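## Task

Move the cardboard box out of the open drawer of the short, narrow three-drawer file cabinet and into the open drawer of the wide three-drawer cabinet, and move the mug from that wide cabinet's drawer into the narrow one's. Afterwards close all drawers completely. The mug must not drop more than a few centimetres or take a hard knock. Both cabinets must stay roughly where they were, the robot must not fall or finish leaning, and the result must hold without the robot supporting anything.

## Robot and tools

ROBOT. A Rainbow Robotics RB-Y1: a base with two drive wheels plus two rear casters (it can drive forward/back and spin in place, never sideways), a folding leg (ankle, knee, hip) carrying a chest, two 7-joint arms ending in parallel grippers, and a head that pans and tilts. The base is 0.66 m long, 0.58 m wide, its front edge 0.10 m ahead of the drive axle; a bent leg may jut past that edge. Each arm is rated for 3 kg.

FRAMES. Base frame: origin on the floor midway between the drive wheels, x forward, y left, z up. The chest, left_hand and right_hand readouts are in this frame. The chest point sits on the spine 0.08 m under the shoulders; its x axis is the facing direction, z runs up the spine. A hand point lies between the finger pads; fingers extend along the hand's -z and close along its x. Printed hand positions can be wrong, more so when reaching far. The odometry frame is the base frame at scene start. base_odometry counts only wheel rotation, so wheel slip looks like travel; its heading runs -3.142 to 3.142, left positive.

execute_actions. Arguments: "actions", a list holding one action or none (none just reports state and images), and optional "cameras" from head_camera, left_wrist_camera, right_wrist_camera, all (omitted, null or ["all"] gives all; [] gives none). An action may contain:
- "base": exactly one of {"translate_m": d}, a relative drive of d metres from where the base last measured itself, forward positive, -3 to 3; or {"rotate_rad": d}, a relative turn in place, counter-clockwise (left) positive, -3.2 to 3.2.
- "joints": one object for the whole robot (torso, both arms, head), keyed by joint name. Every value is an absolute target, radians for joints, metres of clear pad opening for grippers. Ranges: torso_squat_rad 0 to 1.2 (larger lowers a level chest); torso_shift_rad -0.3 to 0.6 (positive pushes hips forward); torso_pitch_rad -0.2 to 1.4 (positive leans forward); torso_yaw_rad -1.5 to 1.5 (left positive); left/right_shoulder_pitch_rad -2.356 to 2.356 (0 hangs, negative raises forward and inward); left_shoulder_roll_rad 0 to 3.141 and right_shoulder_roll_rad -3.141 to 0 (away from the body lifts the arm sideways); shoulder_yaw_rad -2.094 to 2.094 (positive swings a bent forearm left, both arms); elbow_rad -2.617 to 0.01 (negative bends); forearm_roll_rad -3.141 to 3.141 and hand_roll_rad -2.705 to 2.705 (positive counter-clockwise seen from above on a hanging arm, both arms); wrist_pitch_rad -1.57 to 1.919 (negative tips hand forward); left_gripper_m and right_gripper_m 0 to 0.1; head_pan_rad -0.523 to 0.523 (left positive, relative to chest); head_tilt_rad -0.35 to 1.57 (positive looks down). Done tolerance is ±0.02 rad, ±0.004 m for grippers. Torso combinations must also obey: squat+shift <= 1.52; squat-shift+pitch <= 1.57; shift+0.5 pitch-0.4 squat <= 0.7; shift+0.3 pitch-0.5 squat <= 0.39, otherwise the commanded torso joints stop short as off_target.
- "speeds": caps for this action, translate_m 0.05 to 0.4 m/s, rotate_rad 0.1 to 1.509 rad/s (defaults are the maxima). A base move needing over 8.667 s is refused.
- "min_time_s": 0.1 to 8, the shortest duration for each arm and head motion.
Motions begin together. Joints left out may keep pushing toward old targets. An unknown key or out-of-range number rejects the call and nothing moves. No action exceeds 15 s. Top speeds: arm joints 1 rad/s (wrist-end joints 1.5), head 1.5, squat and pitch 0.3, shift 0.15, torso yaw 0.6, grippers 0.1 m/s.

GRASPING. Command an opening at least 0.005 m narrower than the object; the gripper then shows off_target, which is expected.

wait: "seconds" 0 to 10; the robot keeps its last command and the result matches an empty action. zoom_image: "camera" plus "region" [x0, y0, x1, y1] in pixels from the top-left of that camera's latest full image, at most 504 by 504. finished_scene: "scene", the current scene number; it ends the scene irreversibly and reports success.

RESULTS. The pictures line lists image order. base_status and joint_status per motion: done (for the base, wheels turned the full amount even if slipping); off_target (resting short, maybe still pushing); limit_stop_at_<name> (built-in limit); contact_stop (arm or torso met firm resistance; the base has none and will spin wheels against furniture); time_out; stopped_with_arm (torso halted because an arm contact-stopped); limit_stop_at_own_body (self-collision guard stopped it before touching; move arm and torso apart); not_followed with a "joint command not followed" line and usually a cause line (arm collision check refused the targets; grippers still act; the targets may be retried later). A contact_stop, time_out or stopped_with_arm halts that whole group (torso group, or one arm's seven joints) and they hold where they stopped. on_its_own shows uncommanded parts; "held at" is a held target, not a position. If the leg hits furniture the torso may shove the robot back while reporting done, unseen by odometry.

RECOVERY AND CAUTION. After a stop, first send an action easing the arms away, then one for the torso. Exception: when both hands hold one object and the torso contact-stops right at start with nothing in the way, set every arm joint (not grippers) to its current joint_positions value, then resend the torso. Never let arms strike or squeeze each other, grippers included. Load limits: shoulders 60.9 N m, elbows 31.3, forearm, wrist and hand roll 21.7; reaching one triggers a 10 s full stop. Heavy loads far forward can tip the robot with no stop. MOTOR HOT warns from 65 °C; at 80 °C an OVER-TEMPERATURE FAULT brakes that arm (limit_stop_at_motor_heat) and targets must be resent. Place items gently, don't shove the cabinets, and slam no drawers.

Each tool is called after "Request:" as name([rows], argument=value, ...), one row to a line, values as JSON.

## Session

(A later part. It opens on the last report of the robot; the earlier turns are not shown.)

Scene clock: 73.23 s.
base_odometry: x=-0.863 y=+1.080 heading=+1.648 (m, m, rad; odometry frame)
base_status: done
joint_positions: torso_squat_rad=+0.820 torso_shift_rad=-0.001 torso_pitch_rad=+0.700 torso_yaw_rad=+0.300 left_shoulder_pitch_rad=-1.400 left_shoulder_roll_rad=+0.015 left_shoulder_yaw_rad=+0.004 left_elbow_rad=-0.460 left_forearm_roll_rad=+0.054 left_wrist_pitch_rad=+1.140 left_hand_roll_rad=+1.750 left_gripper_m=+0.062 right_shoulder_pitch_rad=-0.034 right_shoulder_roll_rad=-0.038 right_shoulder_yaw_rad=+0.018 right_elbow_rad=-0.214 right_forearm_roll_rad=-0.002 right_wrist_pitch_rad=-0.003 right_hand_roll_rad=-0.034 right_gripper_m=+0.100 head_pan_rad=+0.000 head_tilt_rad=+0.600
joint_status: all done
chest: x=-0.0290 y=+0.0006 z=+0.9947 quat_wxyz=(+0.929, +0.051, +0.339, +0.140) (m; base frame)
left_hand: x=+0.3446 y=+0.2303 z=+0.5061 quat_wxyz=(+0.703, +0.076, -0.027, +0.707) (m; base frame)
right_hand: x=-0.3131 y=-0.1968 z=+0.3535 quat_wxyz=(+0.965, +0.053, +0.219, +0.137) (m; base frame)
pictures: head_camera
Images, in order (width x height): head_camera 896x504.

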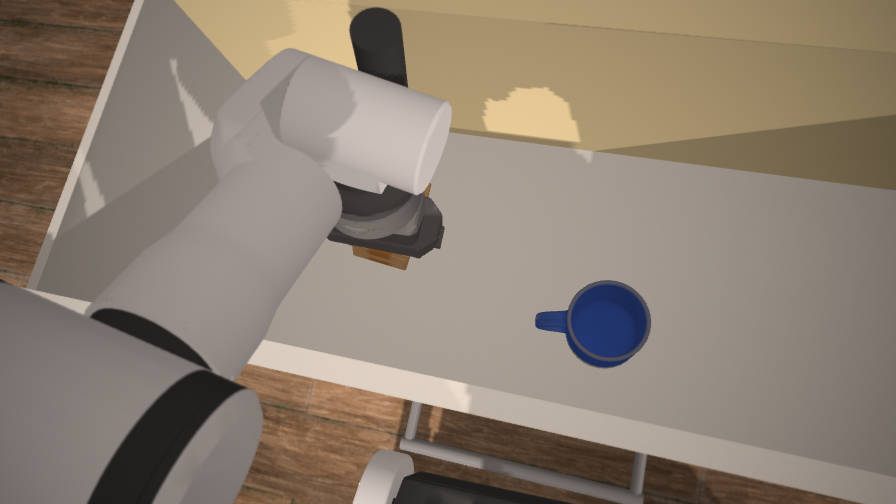

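Close enough; release, raise.

Request:
execute_actions([
  {"joints":{"left_gripper_m":0.1}},
], cameras=[])

Request:
execute_actions([
  {"joints":{"torso_squat_rad":0.3}},
], cameras=[])

Request:
execute_actions([
  {"joints":{"torso_yaw_rad":-0.1,"left_hand_roll_rad":0.45,"left_gripper_m":0.05,"torso_squat_rad":0.55}},
], cameras=["head_camera","left_wrist_camera"])

Scene clock: 74.80 s.
base_odometry: x=-0.863 y=+1.080 heading=+1.648 (m, m, rad; odometry frame)
base_status: not commanded
joint_positions: torso_squat_rad=+0.820 torso_shift_rad=-0.001 torso_pitch_rad=+0.700 torso_yaw_rad=+0.300 left_shoulder_pitch_rad=-1.400 left_shoulder_roll_rad=+0.015 left_shoulder_yaw_rad=+0.004 left_elbow_rad=-0.460 left_forearm_roll_rad=+0.054 left_wrist_pitch_rad=+1.140 left_hand_roll_rad=+1.750 left_gripper_m=+0.099 right_shoulder_pitch_rad=-0.034 right_shoulder_roll_rad=-0.038 right_shoulder_yaw_rad=+0.018 right_elbow_rad=-0.214 right_forearm_roll_rad=-0.002 right_wrist_pitch_rad=-0.003 right_hand_roll_rad=-0.034 right_gripper_m=+0.100 head_pan_rad=+0.000 head_tilt_rad=+0.600
joint_status: all done
chest: x=-0.0290 y=+0.0006 z=+0.9947 quat_wxyz=(+0.929, +0.051, +0.339, +0.140) (m; base frame)
left_hand: x=+0.3446 y=+0.2303 z=+0.5061 quat_wxyz=(+0.703, +0.076, -0.027, +0.707) (m; base frame)
right_hand: x=-0.3131 y=-0.1968 z=+0.3535 quat_wxyz=(+0.965, +0.053, +0.219, +0.137) (m; base frame)
pictures: none
No camera images: the call's "cameras" was empty. Leave "cameras" out to get every camera's image.

Scene clock: 77.30 s.
base_odometry: x=-0.863 y=+1.080 heading=+1.648 (m, m, rad; odometry frame)
base_status: not commanded
joint_positions: torso_squat_rad=+0.300 torso_shift_rad=-0.001 torso_pitch_rad=+0.700 torso_yaw_rad=+0.300 left_shoulder_pitch_rad=-1.400 left_shoulder_roll_rad=+0.015 left_shoulder_yaw_rad=+0.004 left_elbow_rad=-0.460 left_forearm_roll_rad=+0.054 left_wrist_pitch_rad=+1.140 left_hand_roll_rad=+1.750 left_gripper_m=+0.099 right_shoulder_pitch_rad=-0.034 right_shoulder_roll_rad=-0.038 right_shoulder_yaw_rad=+0.018 right_elbow_rad=-0.214 right_forearm_roll_rad=-0.002 right_wrist_pitch_rad=-0.003 right_hand_roll_rad=-0.034 right_gripper_m=+0.100 head_pan_rad=+0.000 head_tilt_rad=+0.600
joint_status: all done
chest: x=-0.0292 y=+0.0007 z=+1.1859 quat_wxyz=(+0.929, +0.051, +0.339, +0.140) (m; base frame)
left_hand: x=+0.3444 y=+0.2304 z=+0.6973 quat_wxyz=(+0.703, +0.076, -0.027, +0.707) (m; base frame)
right_hand: x=-0.3133 y=-0.1967 z=+0.5447 quat_wxyz=(+0.965, +0.053, +0.219, +0.137) (m; base frame)
pictures: none
No camera images: the call's "cameras" was empty. Leave "cameras" out to get every camera's image.

Scene clock: 78.93 s.
base_odometry: x=-0.863 y=+1.080 heading=+1.648 (m, m, rad; odometry frame)
base_status: not commanded
joint_positions: torso_squat_rad=+0.550 torso_shift_rad=-0.001 torso_pitch_rad=+0.700 torso_yaw_rad=-0.100 left_shoulder_pitch_rad=-1.400 left_shoulder_roll_rad=+0.015 left_shoulder_yaw_rad=+0.004 left_elbow_rad=-0.460 left_forearm_roll_rad=+0.054 left_wrist_pitch_rad=+1.140 left_hand_roll_rad=+0.450 left_gripper_m=+0.050 right_shoulder_pitch_rad=-0.034 right_shoulder_roll_rad=-0.038 right_shoulder_yaw_rad=+0.018 right_elbow_rad=-0.214 right_forearm_roll_rad=-0.002 right_wrist_pitch_rad=-0.003 right_hand_roll_rad=-0.034 right_gripper_m=+0.100 head_pan_rad=+0.000 head_tilt_rad=+0.600
joint_status: all done
chest: x=-0.0292 y=+0.0007 z=+1.1139 quat_wxyz=(+0.938, -0.018, +0.342, -0.047) (m; base frame)
left_hand: x=+0.3770 y=-0.0217 z=+0.5984 quat_wxyz=(+0.998, -0.047, +0.030, -0.018) (m; base frame)
right_hand: x=-0.3836 y=-0.2575 z=+0.5321 quat_wxyz=(+0.973, -0.038, +0.224, -0.040) (m; base frame)
pictures: head_camera, left_wrist_camera
Images, in order (width x height): head_camera 896x504, left_wrist_camera 644x364.

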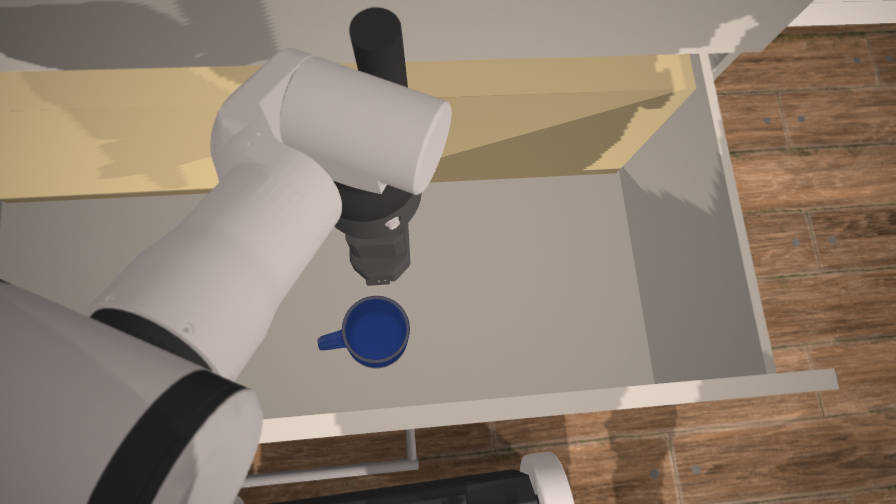

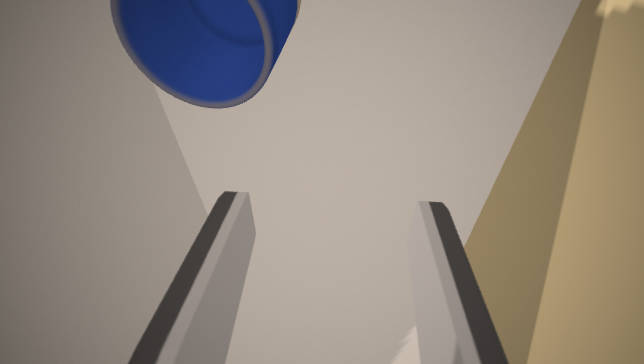

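Request:
execute_actions([
  {"base":{"translate_m":-0.04},"joints":{"torso_yaw_rad":-0.02,"torso_squat_rad":0.68}},
], cameras=["head_camera","left_wrist_camera"])

Scene clock: 80.93 s.
base_odometry: x=-0.860 y=+1.040 heading=+1.648 (m, m, rad; odometry frame)
base_status: done
joint_positions: torso_squat_rad=+0.680 torso_shift_rad=-0.001 torso_pitch_rad=+0.700 torso_yaw_rad=-0.020 left_shoulder_pitch_rad=-1.400 left_shoulder_roll_rad=+0.015 left_shoulder_yaw_rad=+0.004 left_elbow_rad=-0.460 left_forearm_roll_rad=+0.054 left_wrist_pitch_rad=+1.140 left_hand_roll_rad=+0.450 left_gripper_m=+0.050 right_shoulder_pitch_rad=-0.034 right_shoulder_roll_rad=-0.038 right_shoulder_yaw_rad=+0.018 right_elbow_rad=-0.214 right_forearm_roll_rad=-0.002 right_wrist_pitch_rad=-0.003 right_hand_roll_rad=-0.034 right_gripper_m=+0.100 head_pan_rad=+0.000 head_tilt_rad=+0.600
joint_status: all done
chest: x=-0.0291 y=+0.0006 z=+1.0614 quat_wxyz=(+0.939, -0.004, +0.343, -0.009) (m; base frame)
left_hand: x=+0.3767 y=+0.0298 z=+0.5461 quat_wxyz=(+0.999, -0.022, +0.029, +0.013) (m; base frame)
right_hand: x=-0.3682 y=-0.2484 z=+0.4666 quat_wxyz=(+0.974, -0.020, +0.224, -0.004) (m; base frame)
pictures: head_camera, left_wrist_camera
Images, in order (width x height): head_camera 896x504, left_wrist_camera 644x364.

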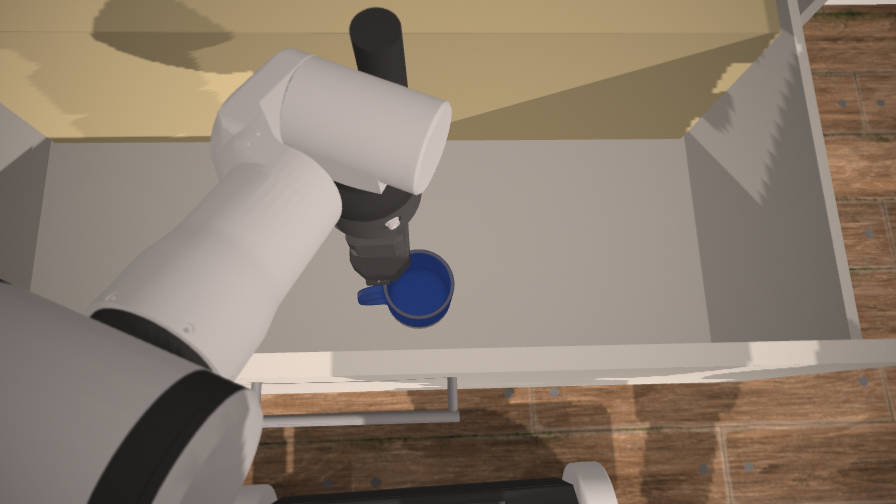

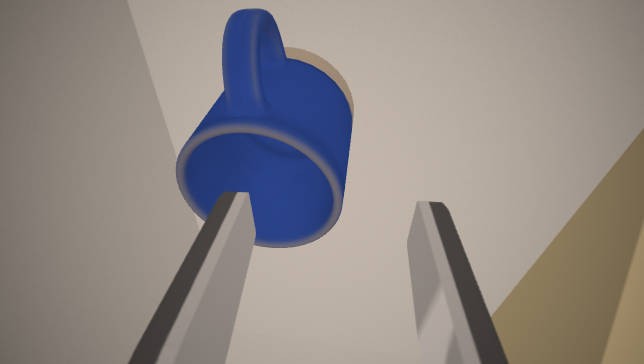

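Request:
execute_actions([
  {"joints":{"torso_yaw_rad":-0.09,"torso_squat_rad":0.72}},
], cameras=["head_camera","left_wrist_camera"])

Scene clock: 82.27 s.
base_odometry: x=-0.860 y=+1.040 heading=+1.648 (m, m, rad; odometry frame)
base_status: not commanded
joint_positions: torso_squat_rad=+0.720 torso_shift_rad=-0.001 torso_pitch_rad=+0.700 torso_yaw_rad=-0.090 left_shoulder_pitch_rad=-1.400 left_shoulder_roll_rad=+0.015 left_shoulder_yaw_rad=+0.004 left_elbow_rad=-0.460 left_forearm_roll_rad=+0.054 left_wrist_pitch_rad=+1.140 left_hand_roll_rad=+0.450 left_gripper_m=+0.050 right_shoulder_pitch_rad=-0.034 right_shoulder_roll_rad=-0.038 right_shoulder_yaw_rad=+0.018 right_elbow_rad=-0.214 right_forearm_roll_rad=-0.002 right_wrist_pitch_rad=-0.003 right_hand_roll_rad=-0.034 right_gripper_m=+0.100 head_pan_rad=+0.000 head_tilt_rad=+0.600
joint_status: all done
chest: x=-0.0291 y=+0.0006 z=+1.0434 quat_wxyz=(+0.938, -0.016, +0.343, -0.042) (m; base frame)
left_hand: x=+0.3772 y=-0.0153 z=+0.5278 quat_wxyz=(+0.999, -0.044, +0.029, -0.014) (m; base frame)
right_hand: x=-0.3817 y=-0.2565 z=+0.4600 quat_wxyz=(+0.973, -0.036, +0.224, -0.036) (m; base frame)
pictures: head_camera, left_wrist_camera
Images, in order (width x height): head_camera 896x504, left_wrist_camera 644x364.

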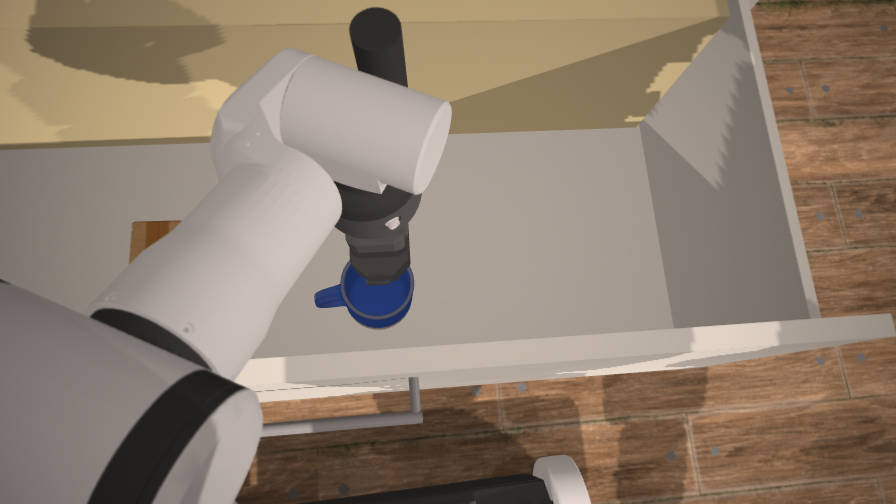

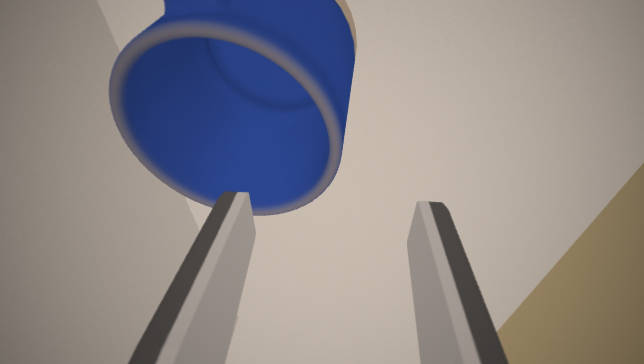

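Request:
execute_actions([
  {"joints":{"torso_yaw_rad":-0.04}},
], cameras=[])

Request:
execute_actions([
  {"joints":{"torso_squat_rad":0.82}},
], cameras=["head_camera","left_wrist_camera"])

Scene clock: 83.57 s.
base_odometry: x=-0.860 y=+1.040 heading=+1.648 (m, m, rad; odometry frame)
base_status: not commanded
joint_positions: torso_squat_rad=+0.720 torso_shift_rad=-0.001 torso_pitch_rad=+0.700 torso_yaw_rad=-0.040 left_shoulder_pitch_rad=-1.400 left_shoulder_roll_rad=+0.015 left_shoulder_yaw_rad=+0.004 left_elbow_rad=-0.460 left_forearm_roll_rad=+0.054 left_wrist_pitch_rad=+1.140 left_hand_roll_rad=+0.450 left_gripper_m=+0.050 right_shoulder_pitch_rad=-0.034 right_shoulder_roll_rad=-0.038 right_shoulder_yaw_rad=+0.018 right_elbow_rad=-0.214 right_forearm_roll_rad=-0.002 right_wrist_pitch_rad=-0.003 right_hand_roll_rad=-0.034 right_gripper_m=+0.100 head_pan_rad=+0.000 head_tilt_rad=+0.600
joint_status: all done
chest: x=-0.0291 y=+0.0006 z=+1.0434 quat_wxyz=(+0.939, -0.007, +0.343, -0.019) (m; base frame)
left_hand: x=+0.3772 y=+0.0170 z=+0.5278 quat_wxyz=(+0.999, -0.028, +0.029, +0.005) (m; base frame)
right_hand: x=-0.3719 y=-0.2509 z=+0.4517 quat_wxyz=(+0.974, -0.024, +0.224, -0.013) (m; base frame)
pictures: none
No camera images: the call's "cameras" was empty. Leave "cameras" out to get every camera's image.

Scene clock: 84.70 s.
base_odometry: x=-0.860 y=+1.040 heading=+1.648 (m, m, rad; odometry frame)
base_status: not commanded
joint_positions: torso_squat_rad=+0.820 torso_shift_rad=-0.001 torso_pitch_rad=+0.700 torso_yaw_rad=-0.040 left_shoulder_pitch_rad=-1.400 left_shoulder_roll_rad=+0.015 left_shoulder_yaw_rad=+0.004 left_elbow_rad=-0.460 left_forearm_roll_rad=+0.054 left_wrist_pitch_rad=+1.140 left_hand_roll_rad=+0.450 left_gripper_m=+0.050 right_shoulder_pitch_rad=-0.034 right_shoulder_roll_rad=-0.038 right_shoulder_yaw_rad=+0.018 right_elbow_rad=-0.214 right_forearm_roll_rad=-0.002 right_wrist_pitch_rad=-0.003 right_hand_roll_rad=-0.034 right_gripper_m=+0.100 head_pan_rad=+0.000 head_tilt_rad=+0.600
joint_status: all done
chest: x=-0.0291 y=+0.0006 z=+0.9947 quat_wxyz=(+0.939, -0.007, +0.343, -0.019) (m; base frame)
left_hand: x=+0.3772 y=+0.0170 z=+0.4791 quat_wxyz=(+0.999, -0.028, +0.029, +0.005) (m; base frame)
right_hand: x=-0.3719 y=-0.2509 z=+0.4030 quat_wxyz=(+0.974, -0.024, +0.224, -0.013) (m; base frame)
pictures: head_camera, left_wrist_camera
Images, in order (width x height): head_camera 896x504, left_wrist_camera 644x364.

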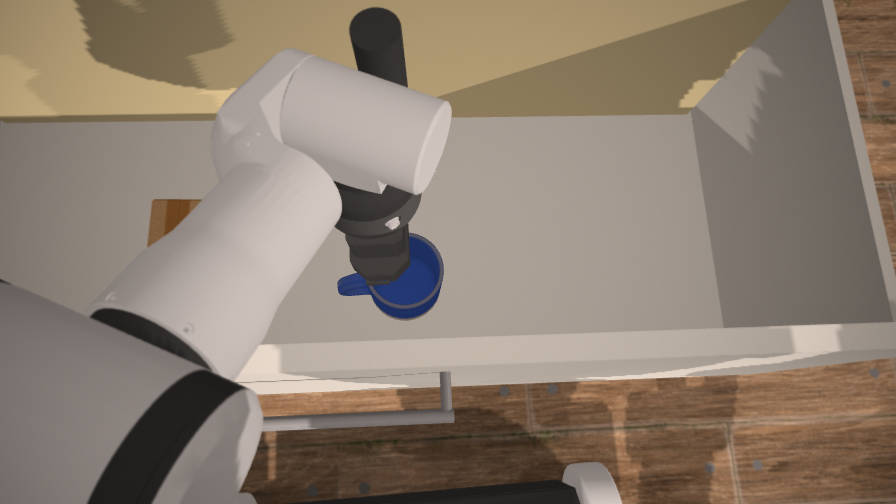

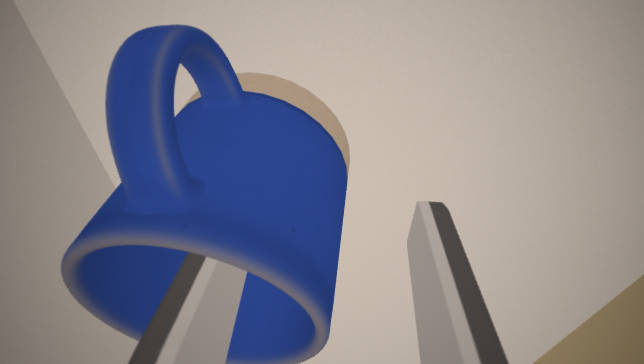

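Finger inside. Close and lift.

Request:
execute_actions([
  {"joints":{"left_gripper_m":0.0}},
], cameras=[])

Request:
execute_actions([
  {"joints":{"torso_squat_rad":0.1}},
], cameras=["head_camera","left_wrist_camera"])

Scene clock: 86.07 s.
base_odometry: x=-0.860 y=+1.040 heading=+1.648 (m, m, rad; odometry frame)
base_status: not commanded
joint_positions: torso_squat_rad=+0.820 torso_shift_rad=-0.001 torso_pitch_rad=+0.700 torso_yaw_rad=-0.040 left_shoulder_pitch_rad=-1.400 left_shoulder_roll_rad=+0.015 left_shoulder_yaw_rad=+0.004 left_elbow_rad=-0.460 left_forearm_roll_rad=+0.053 left_wrist_pitch_rad=+1.140 left_hand_roll_rad=+0.450 left_gripper_m=+0.006 right_shoulder_pitch_rad=-0.034 right_shoulder_roll_rad=-0.038 right_shoulder_yaw_rad=+0.018 right_elbow_rad=-0.214 right_forearm_roll_rad=-0.002 right_wrist_pitch_rad=-0.003 right_hand_roll_rad=-0.034 right_gripper_m=+0.100 head_pan_rad=+0.000 head_tilt_rad=+0.600
joint_status: left_gripper_m off_target (ended at +0.006, target +0.000)
chest: x=-0.0290 y=+0.0006 z=+0.9947 quat_wxyz=(+0.939, -0.007, +0.343, -0.019) (m; base frame)
left_hand: x=+0.3771 y=+0.0170 z=+0.4790 quat_wxyz=(+0.999, -0.028, +0.029, +0.005) (m; base frame)
right_hand: x=-0.3719 y=-0.2509 z=+0.4030 quat_wxyz=(+0.974, -0.024, +0.224, -0.013) (m; base frame)
pictures: none
No camera images: the call's "cameras" was empty. Leave "cameras" out to get every camera's image.

Scene clock: 89.23 s.
base_odometry: x=-0.860 y=+1.040 heading=+1.648 (m, m, rad; odometry frame)
base_status: not commanded
joint_positions: torso_squat_rad=+0.100 torso_shift_rad=-0.001 torso_pitch_rad=+0.700 torso_yaw_rad=-0.040 left_shoulder_pitch_rad=-1.400 left_shoulder_roll_rad=+0.015 left_shoulder_yaw_rad=+0.004 left_elbow_rad=-0.460 left_forearm_roll_rad=+0.053 left_wrist_pitch_rad=+1.140 left_hand_roll_rad=+0.450 left_gripper_m=+0.006 right_shoulder_pitch_rad=-0.034 right_shoulder_roll_rad=-0.038 right_shoulder_yaw_rad=+0.018 right_elbow_rad=-0.214 right_forearm_roll_rad=-0.002 right_wrist_pitch_rad=-0.003 right_hand_roll_rad=-0.034 right_gripper_m=+0.100 head_pan_rad=+0.000 head_tilt_rad=+0.600
joint_status: all done
chest: x=-0.0292 y=+0.0007 z=+1.2136 quat_wxyz=(+0.939, -0.007, +0.343, -0.019) (m; base frame)
left_hand: x=+0.3769 y=+0.0171 z=+0.6978 quat_wxyz=(+0.999, -0.028, +0.029, +0.005) (m; base frame)
right_hand: x=-0.3721 y=-0.2508 z=+0.6220 quat_wxyz=(+0.974, -0.024, +0.224, -0.013) (m; base frame)
pictures: head_camera, left_wrist_camera
Images, in order (width x height): head_camera 896x504, left_wrist_camera 644x364.

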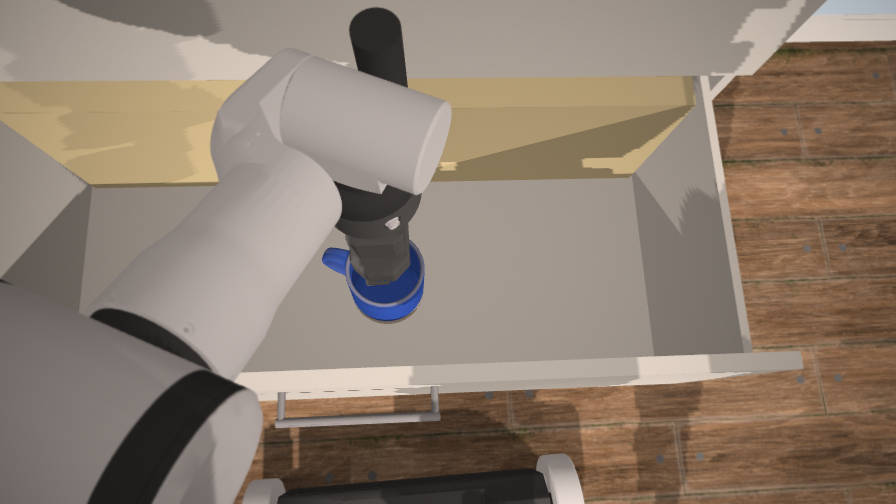

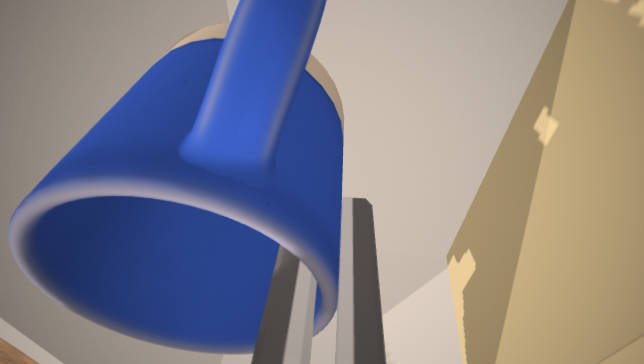

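Request:
execute_actions([
  {"joints":{"left_shoulder_pitch_rad":-1.5,"left_elbow_rad":-1.0,"left_wrist_pitch_rad":1.78},"min_time_s":1.5},
], cameras=[])

Request:
execute_actions([
  {"base":{"translate_m":-0.45},"joints":{"torso_pitch_rad":0.2,"torso_yaw_rad":0,"left_shoulder_pitch_rad":-1.0,"right_shoulder_pitch_rad":-0.5,"right_elbow_rad":-1.27,"right_gripper_m":0.0,"head_tilt_rad":0.7},"min_time_s":2.4},
], cameras=["head_camera"])

Scene clock: 91.63 s.
base_odometry: x=-0.860 y=+1.040 heading=+1.648 (m, m, rad; odometry frame)
base_status: not commanded
joint_positions: torso_squat_rad=+0.100 torso_shift_rad=-0.001 torso_pitch_rad=+0.700 torso_yaw_rad=-0.040 left_shoulder_pitch_rad=-1.499 left_shoulder_roll_rad=+0.015 left_shoulder_yaw_rad=+0.004 left_elbow_rad=-1.000 left_forearm_roll_rad=+0.053 left_wrist_pitch_rad=+1.780 left_hand_roll_rad=+0.450 left_gripper_m=+0.006 right_shoulder_pitch_rad=-0.034 right_shoulder_roll_rad=-0.038 right_shoulder_yaw_rad=+0.018 right_elbow_rad=-0.214 right_forearm_roll_rad=-0.002 right_wrist_pitch_rad=-0.003 right_hand_roll_rad=-0.034 right_gripper_m=+0.100 head_pan_rad=+0.000 head_tilt_rad=+0.600
joint_status: all done
chest: x=-0.0292 y=+0.0007 z=+1.2136 quat_wxyz=(+0.939, -0.007, +0.343, -0.019) (m; base frame)
left_hand: x=+0.4288 y=-0.0081 z=+0.8720 quat_wxyz=(+0.999, -0.019, +0.028, -0.024) (m; base frame)
right_hand: x=-0.3721 y=-0.2508 z=+0.6220 quat_wxyz=(+0.974, -0.024, +0.224, -0.013) (m; base frame)
pictures: none
No camera images: the call's "cameras" was empty. Leave "cameras" out to get every camera's image.

Scene clock: 94.37 s.
base_odometry: x=-0.826 y=+0.591 heading=+1.646 (m, m, rad; odometry frame)
base_status: done
joint_positions: torso_squat_rad=+0.100 torso_shift_rad=-0.001 torso_pitch_rad=+0.200 torso_yaw_rad=+0.000 left_shoulder_pitch_rad=-1.000 left_shoulder_roll_rad=+0.015 left_shoulder_yaw_rad=+0.004 left_elbow_rad=-1.000 left_forearm_roll_rad=+0.053 left_wrist_pitch_rad=+1.780 left_hand_roll_rad=+0.450 left_gripper_m=+0.006 right_shoulder_pitch_rad=-0.500 right_shoulder_roll_rad=-0.038 right_shoulder_yaw_rad=+0.018 right_elbow_rad=-1.270 right_forearm_roll_rad=-0.002 right_wrist_pitch_rad=-0.003 right_hand_roll_rad=-0.034 right_gripper_m=+0.000 head_pan_rad=+0.000 head_tilt_rad=+0.700
joint_status: all done
chest: x=-0.1672 y=+0.0007 z=+1.2803 quat_wxyz=(+0.995, -0.001, +0.100, +0.000) (m; base frame)
left_hand: x=+0.2912 y=+0.1091 z=+0.9567 quat_wxyz=(+0.997, +0.028, +0.013, +0.069) (m; base frame)
right_hand: x=+0.4311 y=-0.1301 z=+1.0563 quat_wxyz=(+0.714, +0.056, -0.695, +0.068) (m; base frame)
pictures: head_camera
Images, in order (width x height): head_camera 896x504.

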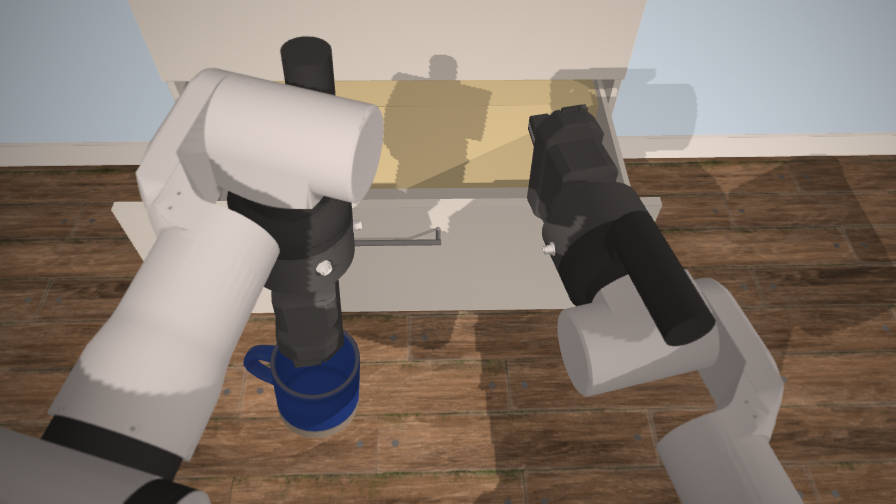

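Request:
execute_actions([
  {"joints":{"torso_squat_rad":1.0,"left_shoulder_pitch_rad":-0.6,"left_elbow_rad":-1.4,"right_shoulder_pitch_rad":-0.8,"right_elbow_rad":-0.05,"right_wrist_pitch_rad":-0.92},"min_time_s":2},
], cameras=["head_camera"])

Scene clock: 98.77 s.
base_odometry: x=-0.826 y=+0.591 heading=+1.646 (m, m, rad; odometry frame)
base_status: not commanded
joint_positions: torso_squat_rad=+1.000 torso_shift_rad=-0.001 torso_pitch_rad=+0.200 torso_yaw_rad=+0.000 left_shoulder_pitch_rad=-0.600 left_shoulder_roll_rad=+0.015 left_shoulder_yaw_rad=+0.004 left_elbow_rad=-1.400 left_forearm_roll_rad=+0.053 left_wrist_pitch_rad=+1.780 left_hand_roll_rad=+0.450 left_gripper_m=+0.006 right_shoulder_pitch_rad=-0.800 right_shoulder_roll_rad=-0.038 right_shoulder_yaw_rad=+0.018 right_elbow_rad=-0.050 right_forearm_roll_rad=-0.002 right_wrist_pitch_rad=-0.920 right_hand_roll_rad=-0.034 right_gripper_m=+0.000 head_pan_rad=+0.000 head_tilt_rad=+0.700
joint_status: all done
chest: x=-0.1668 y=+0.0006 z=+0.9619 quat_wxyz=(+0.995, -0.001, +0.100, +0.000) (m; base frame)
left_hand: x=+0.2229 y=+0.1485 z=+0.5816 quat_wxyz=(+0.992, -0.009, +0.012, +0.123) (m; base frame)
right_hand: x=+0.3623 y=-0.1266 z=+0.5829 quat_wxyz=(+0.716, +0.068, -0.686, +0.111) (m; base frame)
pictures: head_camera
Images, in order (width x height): head_camera 896x504.

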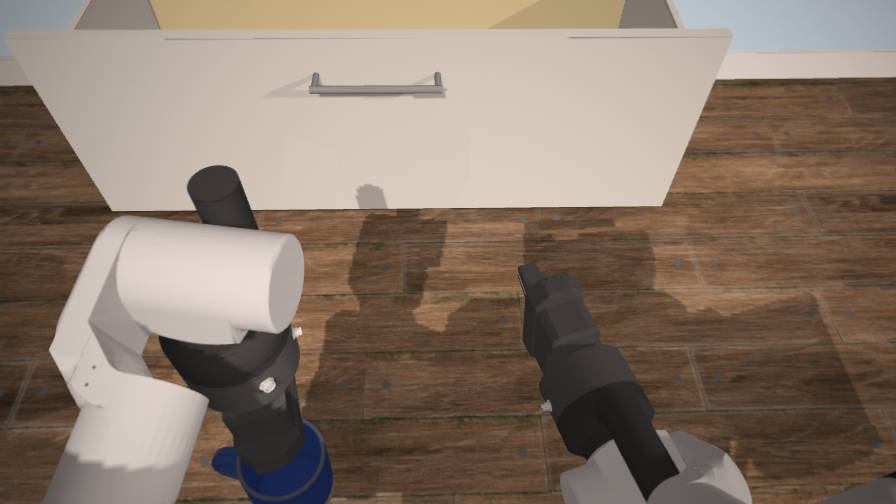

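Request:
execute_actions([
  {"joints":{"left_shoulder_pitch_rad":-0.2,"left_elbow_rad":-1.7,"left_wrist_pitch_rad":1.68,"left_shoulder_roll_rad":0.15},"min_time_s":1.5},
], cameras=[])

Request:
execute_actions([
  {"base":{"translate_m":0.7},"speeds":{"translate_m":0.15},"joints":{"head_tilt_rad":0.4}},
], cameras=["head_camera"])

Scene clock: 101.10 s.
base_odometry: x=-0.826 y=+0.591 heading=+1.646 (m, m, rad; odometry frame)
base_status: not commanded
joint_positions: torso_squat_rad=+1.000 torso_shift_rad=-0.001 torso_pitch_rad=+0.200 torso_yaw_rad=+0.000 left_shoulder_pitch_rad=-0.200 left_shoulder_roll_rad=+0.150 left_shoulder_yaw_rad=+0.004 left_elbow_rad=-1.700 left_forearm_roll_rad=+0.053 left_wrist_pitch_rad=+1.680 left_hand_roll_rad=+0.450 left_gripper_m=+0.006 right_shoulder_pitch_rad=-0.800 right_shoulder_roll_rad=-0.038 right_shoulder_yaw_rad=+0.018 right_elbow_rad=-0.050 right_forearm_roll_rad=-0.002 right_wrist_pitch_rad=-0.920 right_hand_roll_rad=-0.034 right_gripper_m=+0.000 head_pan_rad=+0.000 head_tilt_rad=+0.700
joint_status: all done
chest: x=-0.1668 y=+0.0006 z=+0.9619 quat_wxyz=(+0.995, -0.001, +0.100, +0.000) (m; base frame)
left_hand: x=+0.1399 y=+0.2610 z=+0.5361 quat_wxyz=(+0.981, +0.042, -0.015, +0.188) (m; base frame)
right_hand: x=+0.3623 y=-0.1266 z=+0.5829 quat_wxyz=(+0.716, +0.068, -0.686, +0.111) (m; base frame)
pictures: none
No camera images: the call's "cameras" was empty. Leave "cameras" out to get every camera's image.

Scene clock: 115.43 s.
TORQUE FAULT: right_shoulder_pitch_rad reached its load limit. The robot stopped for 10 seconds, dropped its targets and accepts commands again. The stop added 9.4 s to the call and to motion_time.
base_odometry: x=-0.873 y=+1.217 heading=+1.645 (m, m, rad; odometry frame)
base_status: translate_m torque_fault (by the wheels' count: +0.628 of +0.700)
joint_positions: torso_squat_rad=+1.000 torso_shift_rad=-0.003 torso_pitch_rad=+0.197 torso_yaw_rad=-0.001 left_shoulder_pitch_rad=-0.200 left_shoulder_roll_rad=+0.150 left_shoulder_yaw_rad=+0.004 left_elbow_rad=-1.700 left_forearm_roll_rad=+0.053 left_wrist_pitch_rad=+1.680 left_hand_roll_rad=+0.450 left_gripper_m=+0.006 right_shoulder_pitch_rad=-0.777 right_shoulder_roll_rad=-0.031 right_shoulder_yaw_rad=+0.021 right_elbow_rad=-0.041 right_forearm_roll_rad=+0.001 right_wrist_pitch_rad=-0.926 right_hand_roll_rad=-0.033 right_gripper_m=+0.003 head_pan_rad=+0.000 head_tilt_rad=+0.400
joint_status: all done
chest: x=-0.1685 y=+0.0007 z=+0.9620 quat_wxyz=(+0.995, -0.001, +0.098, -0.001) (m; base frame)
left_hand: x=+0.1399 y=+0.2607 z=+0.5370 quat_wxyz=(+0.981, +0.041, -0.017, +0.187) (m; base frame)
right_hand: x=+0.3490 y=-0.1268 z=+0.5713 quat_wxyz=(+0.724, +0.069, -0.677, +0.110) (m; base frame)
pictures: head_camera
Images, in order (width x height): head_camera 896x504.

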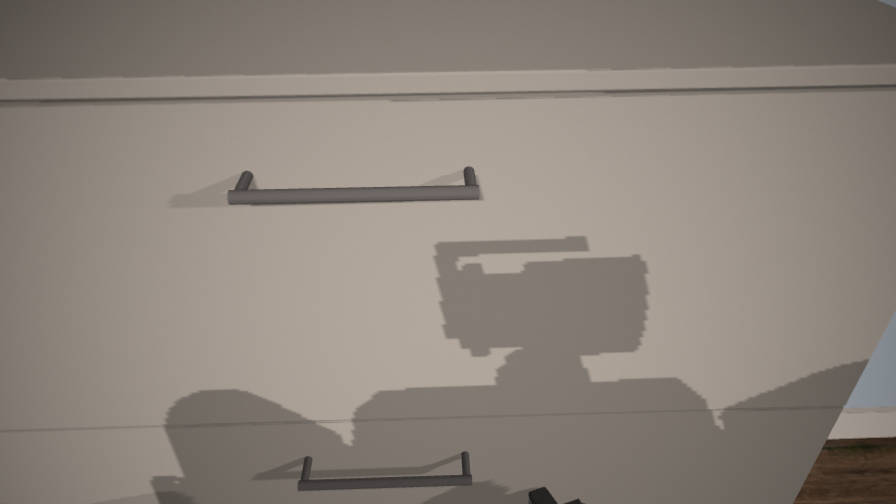

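Request:
execute_actions([
  {"base":{"translate_m":-0.5}},
], cameras=["head_camera"])

Request:
execute_actions([
  {"base":{"rotate_rad":-2.636},"joints":{"torso_squat_rad":0.4,"torso_pitch_rad":0.5,"left_shoulder_pitch_rad":-1.3,"left_shoulder_roll_rad":0.015,"left_elbow_rad":-0.9,"left_wrist_pitch_rad":1.7,"right_shoulder_pitch_rad":-0.3,"right_elbow_rad":-0.3,"right_wrist_pitch_rad":0,"head_tilt_rad":0.7},"min_time_s":2},
], cameras=[])

Request:
execute_actions([
  {"base":{"translate_m":2.16}},
], cameras=[])

Request:
execute_actions([
  {"base":{"rotate_rad":-0.504},"joints":{"torso_yaw_rad":-0.3}},
], cameras=[])

Request:
execute_actions([
  {"base":{"translate_m":0.35}},
], cameras=["head_camera"])

Scene clock: 119.03 s.
base_odometry: x=-0.836 y=+0.719 heading=+1.643 (m, m, rad; odometry frame)
base_status: done
joint_positions: torso_squat_rad=+1.000 torso_shift_rad=-0.001 torso_pitch_rad=+0.200 torso_yaw_rad=+0.000 left_shoulder_pitch_rad=-0.200 left_shoulder_roll_rad=+0.150 left_shoulder_yaw_rad=+0.004 left_elbow_rad=-1.700 left_forearm_roll_rad=+0.053 left_wrist_pitch_rad=+1.680 left_hand_roll_rad=+0.450 left_gripper_m=+0.006 right_shoulder_pitch_rad=-0.790 right_shoulder_roll_rad=-0.036 right_shoulder_yaw_rad=+0.019 right_elbow_rad=-0.047 right_forearm_roll_rad=-0.001 right_wrist_pitch_rad=-0.922 right_hand_roll_rad=-0.033 right_gripper_m=+0.000 head_pan_rad=+0.000 head_tilt_rad=+0.400
joint_status: not commanded
chest: x=-0.1669 y=+0.0006 z=+0.9620 quat_wxyz=(+0.995, -0.001, +0.100, +0.000) (m; base frame)
left_hand: x=+0.1399 y=+0.2611 z=+0.5361 quat_wxyz=(+0.981, +0.042, -0.015, +0.188) (m; base frame)
right_hand: x=+0.3569 y=-0.1271 z=+0.5771 quat_wxyz=(+0.720, +0.068, -0.682, +0.111) (m; base frame)
pictures: head_camera
Images, in order (width x height): head_camera 896x504.

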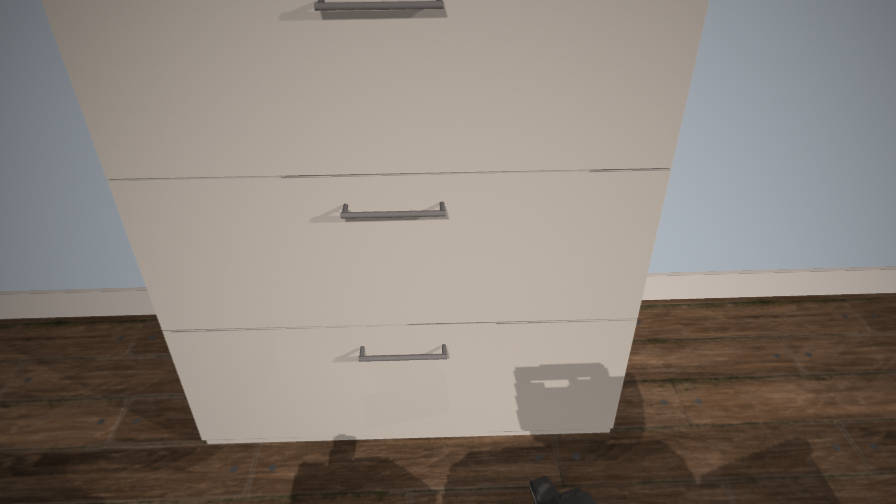

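Scene clock: 123.93 s.
base_odometry: x=-0.836 y=+0.718 heading=-0.992 (m, m, rad; odometry frame)
base_status: done
joint_positions: torso_squat_rad=+0.400 torso_shift_rad=-0.001 torso_pitch_rad=+0.500 torso_yaw_rad=+0.000 left_shoulder_pitch_rad=-1.299 left_shoulder_roll_rad=+0.015 left_shoulder_yaw_rad=+0.004 left_elbow_rad=-0.900 left_forearm_roll_rad=+0.053 left_wrist_pitch_rad=+1.700 left_hand_roll_rad=+0.450 left_gripper_m=+0.006 right_shoulder_pitch_rad=-0.300 right_shoulder_roll_rad=-0.036 right_shoulder_yaw_rad=+0.019 right_elbow_rad=-0.300 right_forearm_roll_rad=-0.001 right_wrist_pitch_rad=+0.000 right_hand_roll_rad=-0.033 right_gripper_m=+0.000 head_pan_rad=+0.000 head_tilt_rad=+0.700
joint_status: all done
chest: x=-0.0801 y=+0.0007 z=+1.1968 quat_wxyz=(+0.969, -0.001, +0.248, +0.000) (m; base frame)
left_hand: x=+0.3760 y=+0.0567 z=+0.8366 quat_wxyz=(+0.999, +0.015, +0.031, +0.023) (m; base frame)
right_hand: x=-0.0610 y=-0.2189 z=+0.5036 quat_wxyz=(+0.998, +0.005, -0.042, +0.044) (m; base frame)
pictures: none
No camera images: the call's "cameras" was empty. Leave "cameras" out to get every camera's image.

Scene clock: 130.67 s.
base_odometry: x=+0.345 y=-1.091 heading=-0.993 (m, m, rad; odometry frame)
base_status: done
joint_positions: torso_squat_rad=+0.400 torso_shift_rad=-0.001 torso_pitch_rad=+0.500 torso_yaw_rad=+0.000 left_shoulder_pitch_rad=-1.300 left_shoulder_roll_rad=+0.015 left_shoulder_yaw_rad=+0.004 left_elbow_rad=-0.900 left_forearm_roll_rad=+0.053 left_wrist_pitch_rad=+1.700 left_hand_roll_rad=+0.450 left_gripper_m=+0.006 right_shoulder_pitch_rad=-0.300 right_shoulder_roll_rad=-0.036 right_shoulder_yaw_rad=+0.019 right_elbow_rad=-0.300 right_forearm_roll_rad=-0.001 right_wrist_pitch_rad=+0.000 right_hand_roll_rad=-0.033 right_gripper_m=+0.000 head_pan_rad=+0.000 head_tilt_rad=+0.700
joint_status: not commanded
chest: x=-0.0801 y=+0.0007 z=+1.1968 quat_wxyz=(+0.969, -0.001, +0.248, +0.000) (m; base frame)
left_hand: x=+0.3760 y=+0.0566 z=+0.8366 quat_wxyz=(+0.999, +0.015, +0.031, +0.023) (m; base frame)
right_hand: x=-0.0609 y=-0.2189 z=+0.5036 quat_wxyz=(+0.998, +0.005, -0.042, +0.044) (m; base frame)
pictures: none
No camera images: the call's "cameras" was empty. Leave "cameras" out to get every camera's image.

Scene clock: 133.00 s.
base_odometry: x=+0.345 y=-1.090 heading=-1.496 (m, m, rad; odometry frame)
base_status: done
joint_positions: torso_squat_rad=+0.400 torso_shift_rad=-0.001 torso_pitch_rad=+0.500 torso_yaw_rad=-0.300 left_shoulder_pitch_rad=-1.300 left_shoulder_roll_rad=+0.015 left_shoulder_yaw_rad=+0.004 left_elbow_rad=-0.900 left_forearm_roll_rad=+0.053 left_wrist_pitch_rad=+1.700 left_hand_roll_rad=+0.450 left_gripper_m=+0.006 right_shoulder_pitch_rad=-0.300 right_shoulder_roll_rad=-0.036 right_shoulder_yaw_rad=+0.019 right_elbow_rad=-0.300 right_forearm_roll_rad=-0.001 right_wrist_pitch_rad=+0.000 right_hand_roll_rad=-0.033 right_gripper_m=+0.000 head_pan_rad=+0.000 head_tilt_rad=+0.700
joint_status: all done
chest: x=-0.0801 y=+0.0007 z=+1.1968 quat_wxyz=(+0.958, -0.038, +0.245, -0.145) (m; base frame)
left_hand: x=+0.3682 y=-0.1153 z=+0.8411 quat_wxyz=(+0.992, -0.052, +0.030, -0.110) (m; base frame)
right_hand: x=-0.1313 y=-0.3124 z=+0.5422 quat_wxyz=(+0.993, -0.072, -0.039, -0.084) (m; base frame)
pictures: none
No camera images: the call's "cameras" was empty. Leave "cameras" out to get every camera's image.

Scene clock: 135.40 s.
base_odometry: x=+0.371 y=-1.439 heading=-1.496 (m, m, rad; odometry frame)
base_status: done
joint_positions: torso_squat_rad=+0.400 torso_shift_rad=-0.001 torso_pitch_rad=+0.500 torso_yaw_rad=-0.300 left_shoulder_pitch_rad=-1.300 left_shoulder_roll_rad=+0.015 left_shoulder_yaw_rad=+0.004 left_elbow_rad=-0.900 left_forearm_roll_rad=+0.053 left_wrist_pitch_rad=+1.700 left_hand_roll_rad=+0.450 left_gripper_m=+0.006 right_shoulder_pitch_rad=-0.300 right_shoulder_roll_rad=-0.036 right_shoulder_yaw_rad=+0.019 right_elbow_rad=-0.300 right_forearm_roll_rad=-0.001 right_wrist_pitch_rad=+0.000 right_hand_roll_rad=-0.033 right_gripper_m=+0.000 head_pan_rad=+0.000 head_tilt_rad=+0.700
joint_status: not commanded
chest: x=-0.0801 y=+0.0007 z=+1.1968 quat_wxyz=(+0.958, -0.038, +0.245, -0.145) (m; base frame)
left_hand: x=+0.3682 y=-0.1152 z=+0.8411 quat_wxyz=(+0.992, -0.052, +0.030, -0.110) (m; base frame)
right_hand: x=-0.1313 y=-0.3123 z=+0.5422 quat_wxyz=(+0.993, -0.072, -0.039, -0.084) (m; base frame)
pictures: head_camera
Images, in order (width x height): head_camera 896x504.

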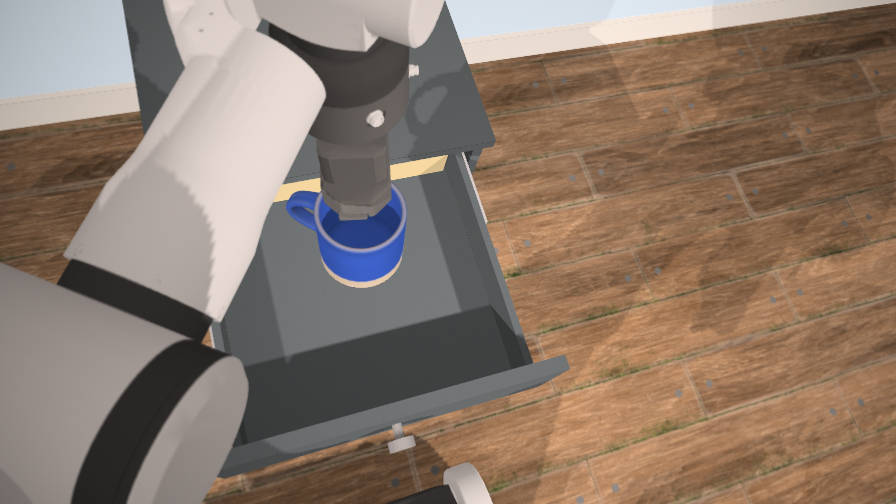

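Request:
execute_actions([
  {"joints":{"torso_squat_rad":0.7,"left_shoulder_pitch_rad":-1.2,"left_elbow_rad":-0.6,"left_wrist_pitch_rad":1.3},"min_time_s":1.8},
], cameras=["head_camera","left_wrist_camera"])

Scene clock: 137.93 s.
base_odometry: x=+0.371 y=-1.439 heading=-1.496 (m, m, rad; odometry frame)
base_status: not commanded
joint_positions: torso_squat_rad=+0.700 torso_shift_rad=-0.001 torso_pitch_rad=+0.500 torso_yaw_rad=-0.300 left_shoulder_pitch_rad=-1.201 left_shoulder_roll_rad=+0.015 left_shoulder_yaw_rad=+0.004 left_elbow_rad=-0.601 left_forearm_roll_rad=+0.053 left_wrist_pitch_rad=+1.300 left_hand_roll_rad=+0.450 left_gripper_m=+0.006 right_shoulder_pitch_rad=-0.300 right_shoulder_roll_rad=-0.036 right_shoulder_yaw_rad=+0.019 right_elbow_rad=-0.300 right_forearm_roll_rad=-0.001 right_wrist_pitch_rad=+0.000 right_hand_roll_rad=-0.033 right_gripper_m=+0.000 head_pan_rad=+0.000 head_tilt_rad=+0.700
joint_status: all done
chest: x=-0.0802 y=+0.0006 z=+1.0874 quat_wxyz=(+0.958, -0.038, +0.244, -0.145) (m; base frame)
left_hand: x=+0.3372 y=-0.1015 z=+0.6138 quat_wxyz=(+0.994, -0.063, +0.033, -0.088) (m; base frame)
right_hand: x=-0.1311 y=-0.3124 z=+0.4328 quat_wxyz=(+0.993, -0.072, -0.039, -0.084) (m; base frame)
pictures: head_camera, left_wrist_camera
Images, in order (width x height): head_camera 896x504, left_wrist_camera 644x364.

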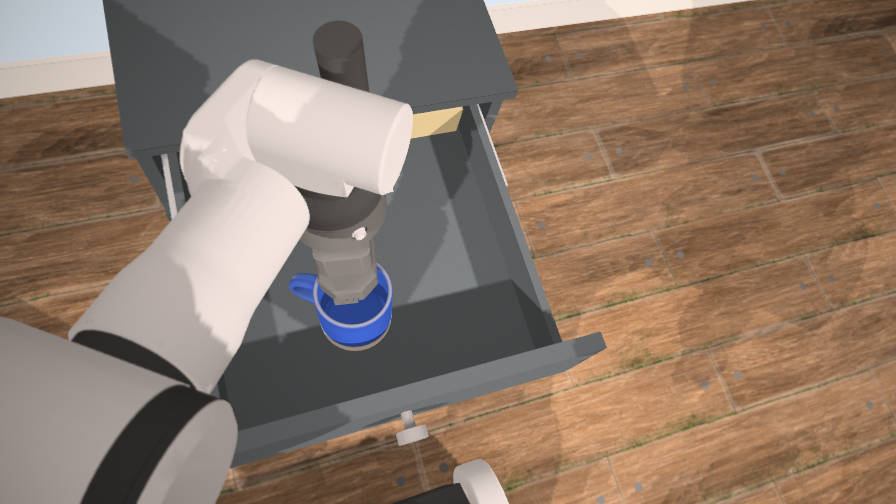

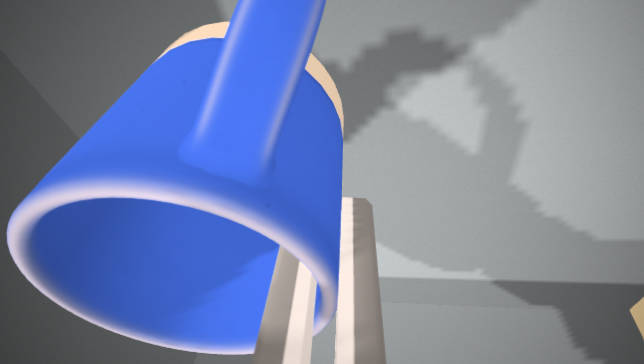

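Request:
execute_actions([
  {"joints":{"torso_squat_rad":0.77}},
], cameras=["left_wrist_camera"])

Scene clock: 139.13 s.
base_odometry: x=+0.371 y=-1.439 heading=-1.496 (m, m, rad; odometry frame)
base_status: not commanded
joint_positions: torso_squat_rad=+0.770 torso_shift_rad=-0.001 torso_pitch_rad=+0.498 torso_yaw_rad=-0.300 left_shoulder_pitch_rad=-1.205 left_shoulder_roll_rad=+0.014 left_shoulder_yaw_rad=+0.004 left_elbow_rad=-0.603 left_forearm_roll_rad=+0.054 left_wrist_pitch_rad=+1.300 left_hand_roll_rad=+0.450 left_gripper_m=+0.007 right_shoulder_pitch_rad=-0.300 right_shoulder_roll_rad=-0.036 right_shoulder_yaw_rad=+0.019 right_elbow_rad=-0.300 right_forearm_roll_rad=-0.001 right_wrist_pitch_rad=+0.000 right_hand_roll_rad=-0.033 right_gripper_m=+0.000 head_pan_rad=+0.000 head_tilt_rad=+0.700
joint_status: all done
chest: x=-0.0808 y=+0.0006 z=+1.0548 quat_wxyz=(+0.958, -0.038, +0.244, -0.145) (m; base frame)
left_hand: x=+0.3389 y=-0.1038 z=+0.5841 quat_wxyz=(+0.994, -0.064, +0.030, -0.089) (m; base frame)
right_hand: x=-0.1308 y=-0.3125 z=+0.4001 quat_wxyz=(+0.993, -0.072, -0.040, -0.084) (m; base frame)
pictures: left_wrist_camera
Images, in order (width x height): left_wrist_camera 644x364.

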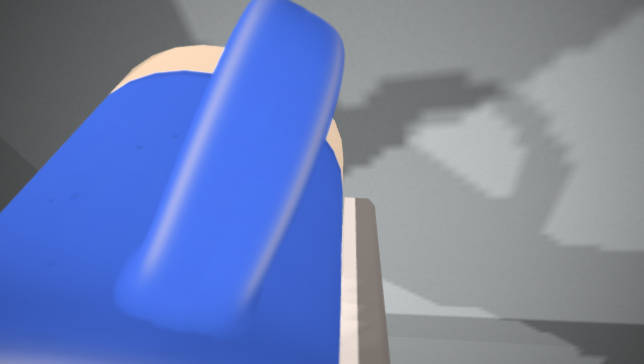

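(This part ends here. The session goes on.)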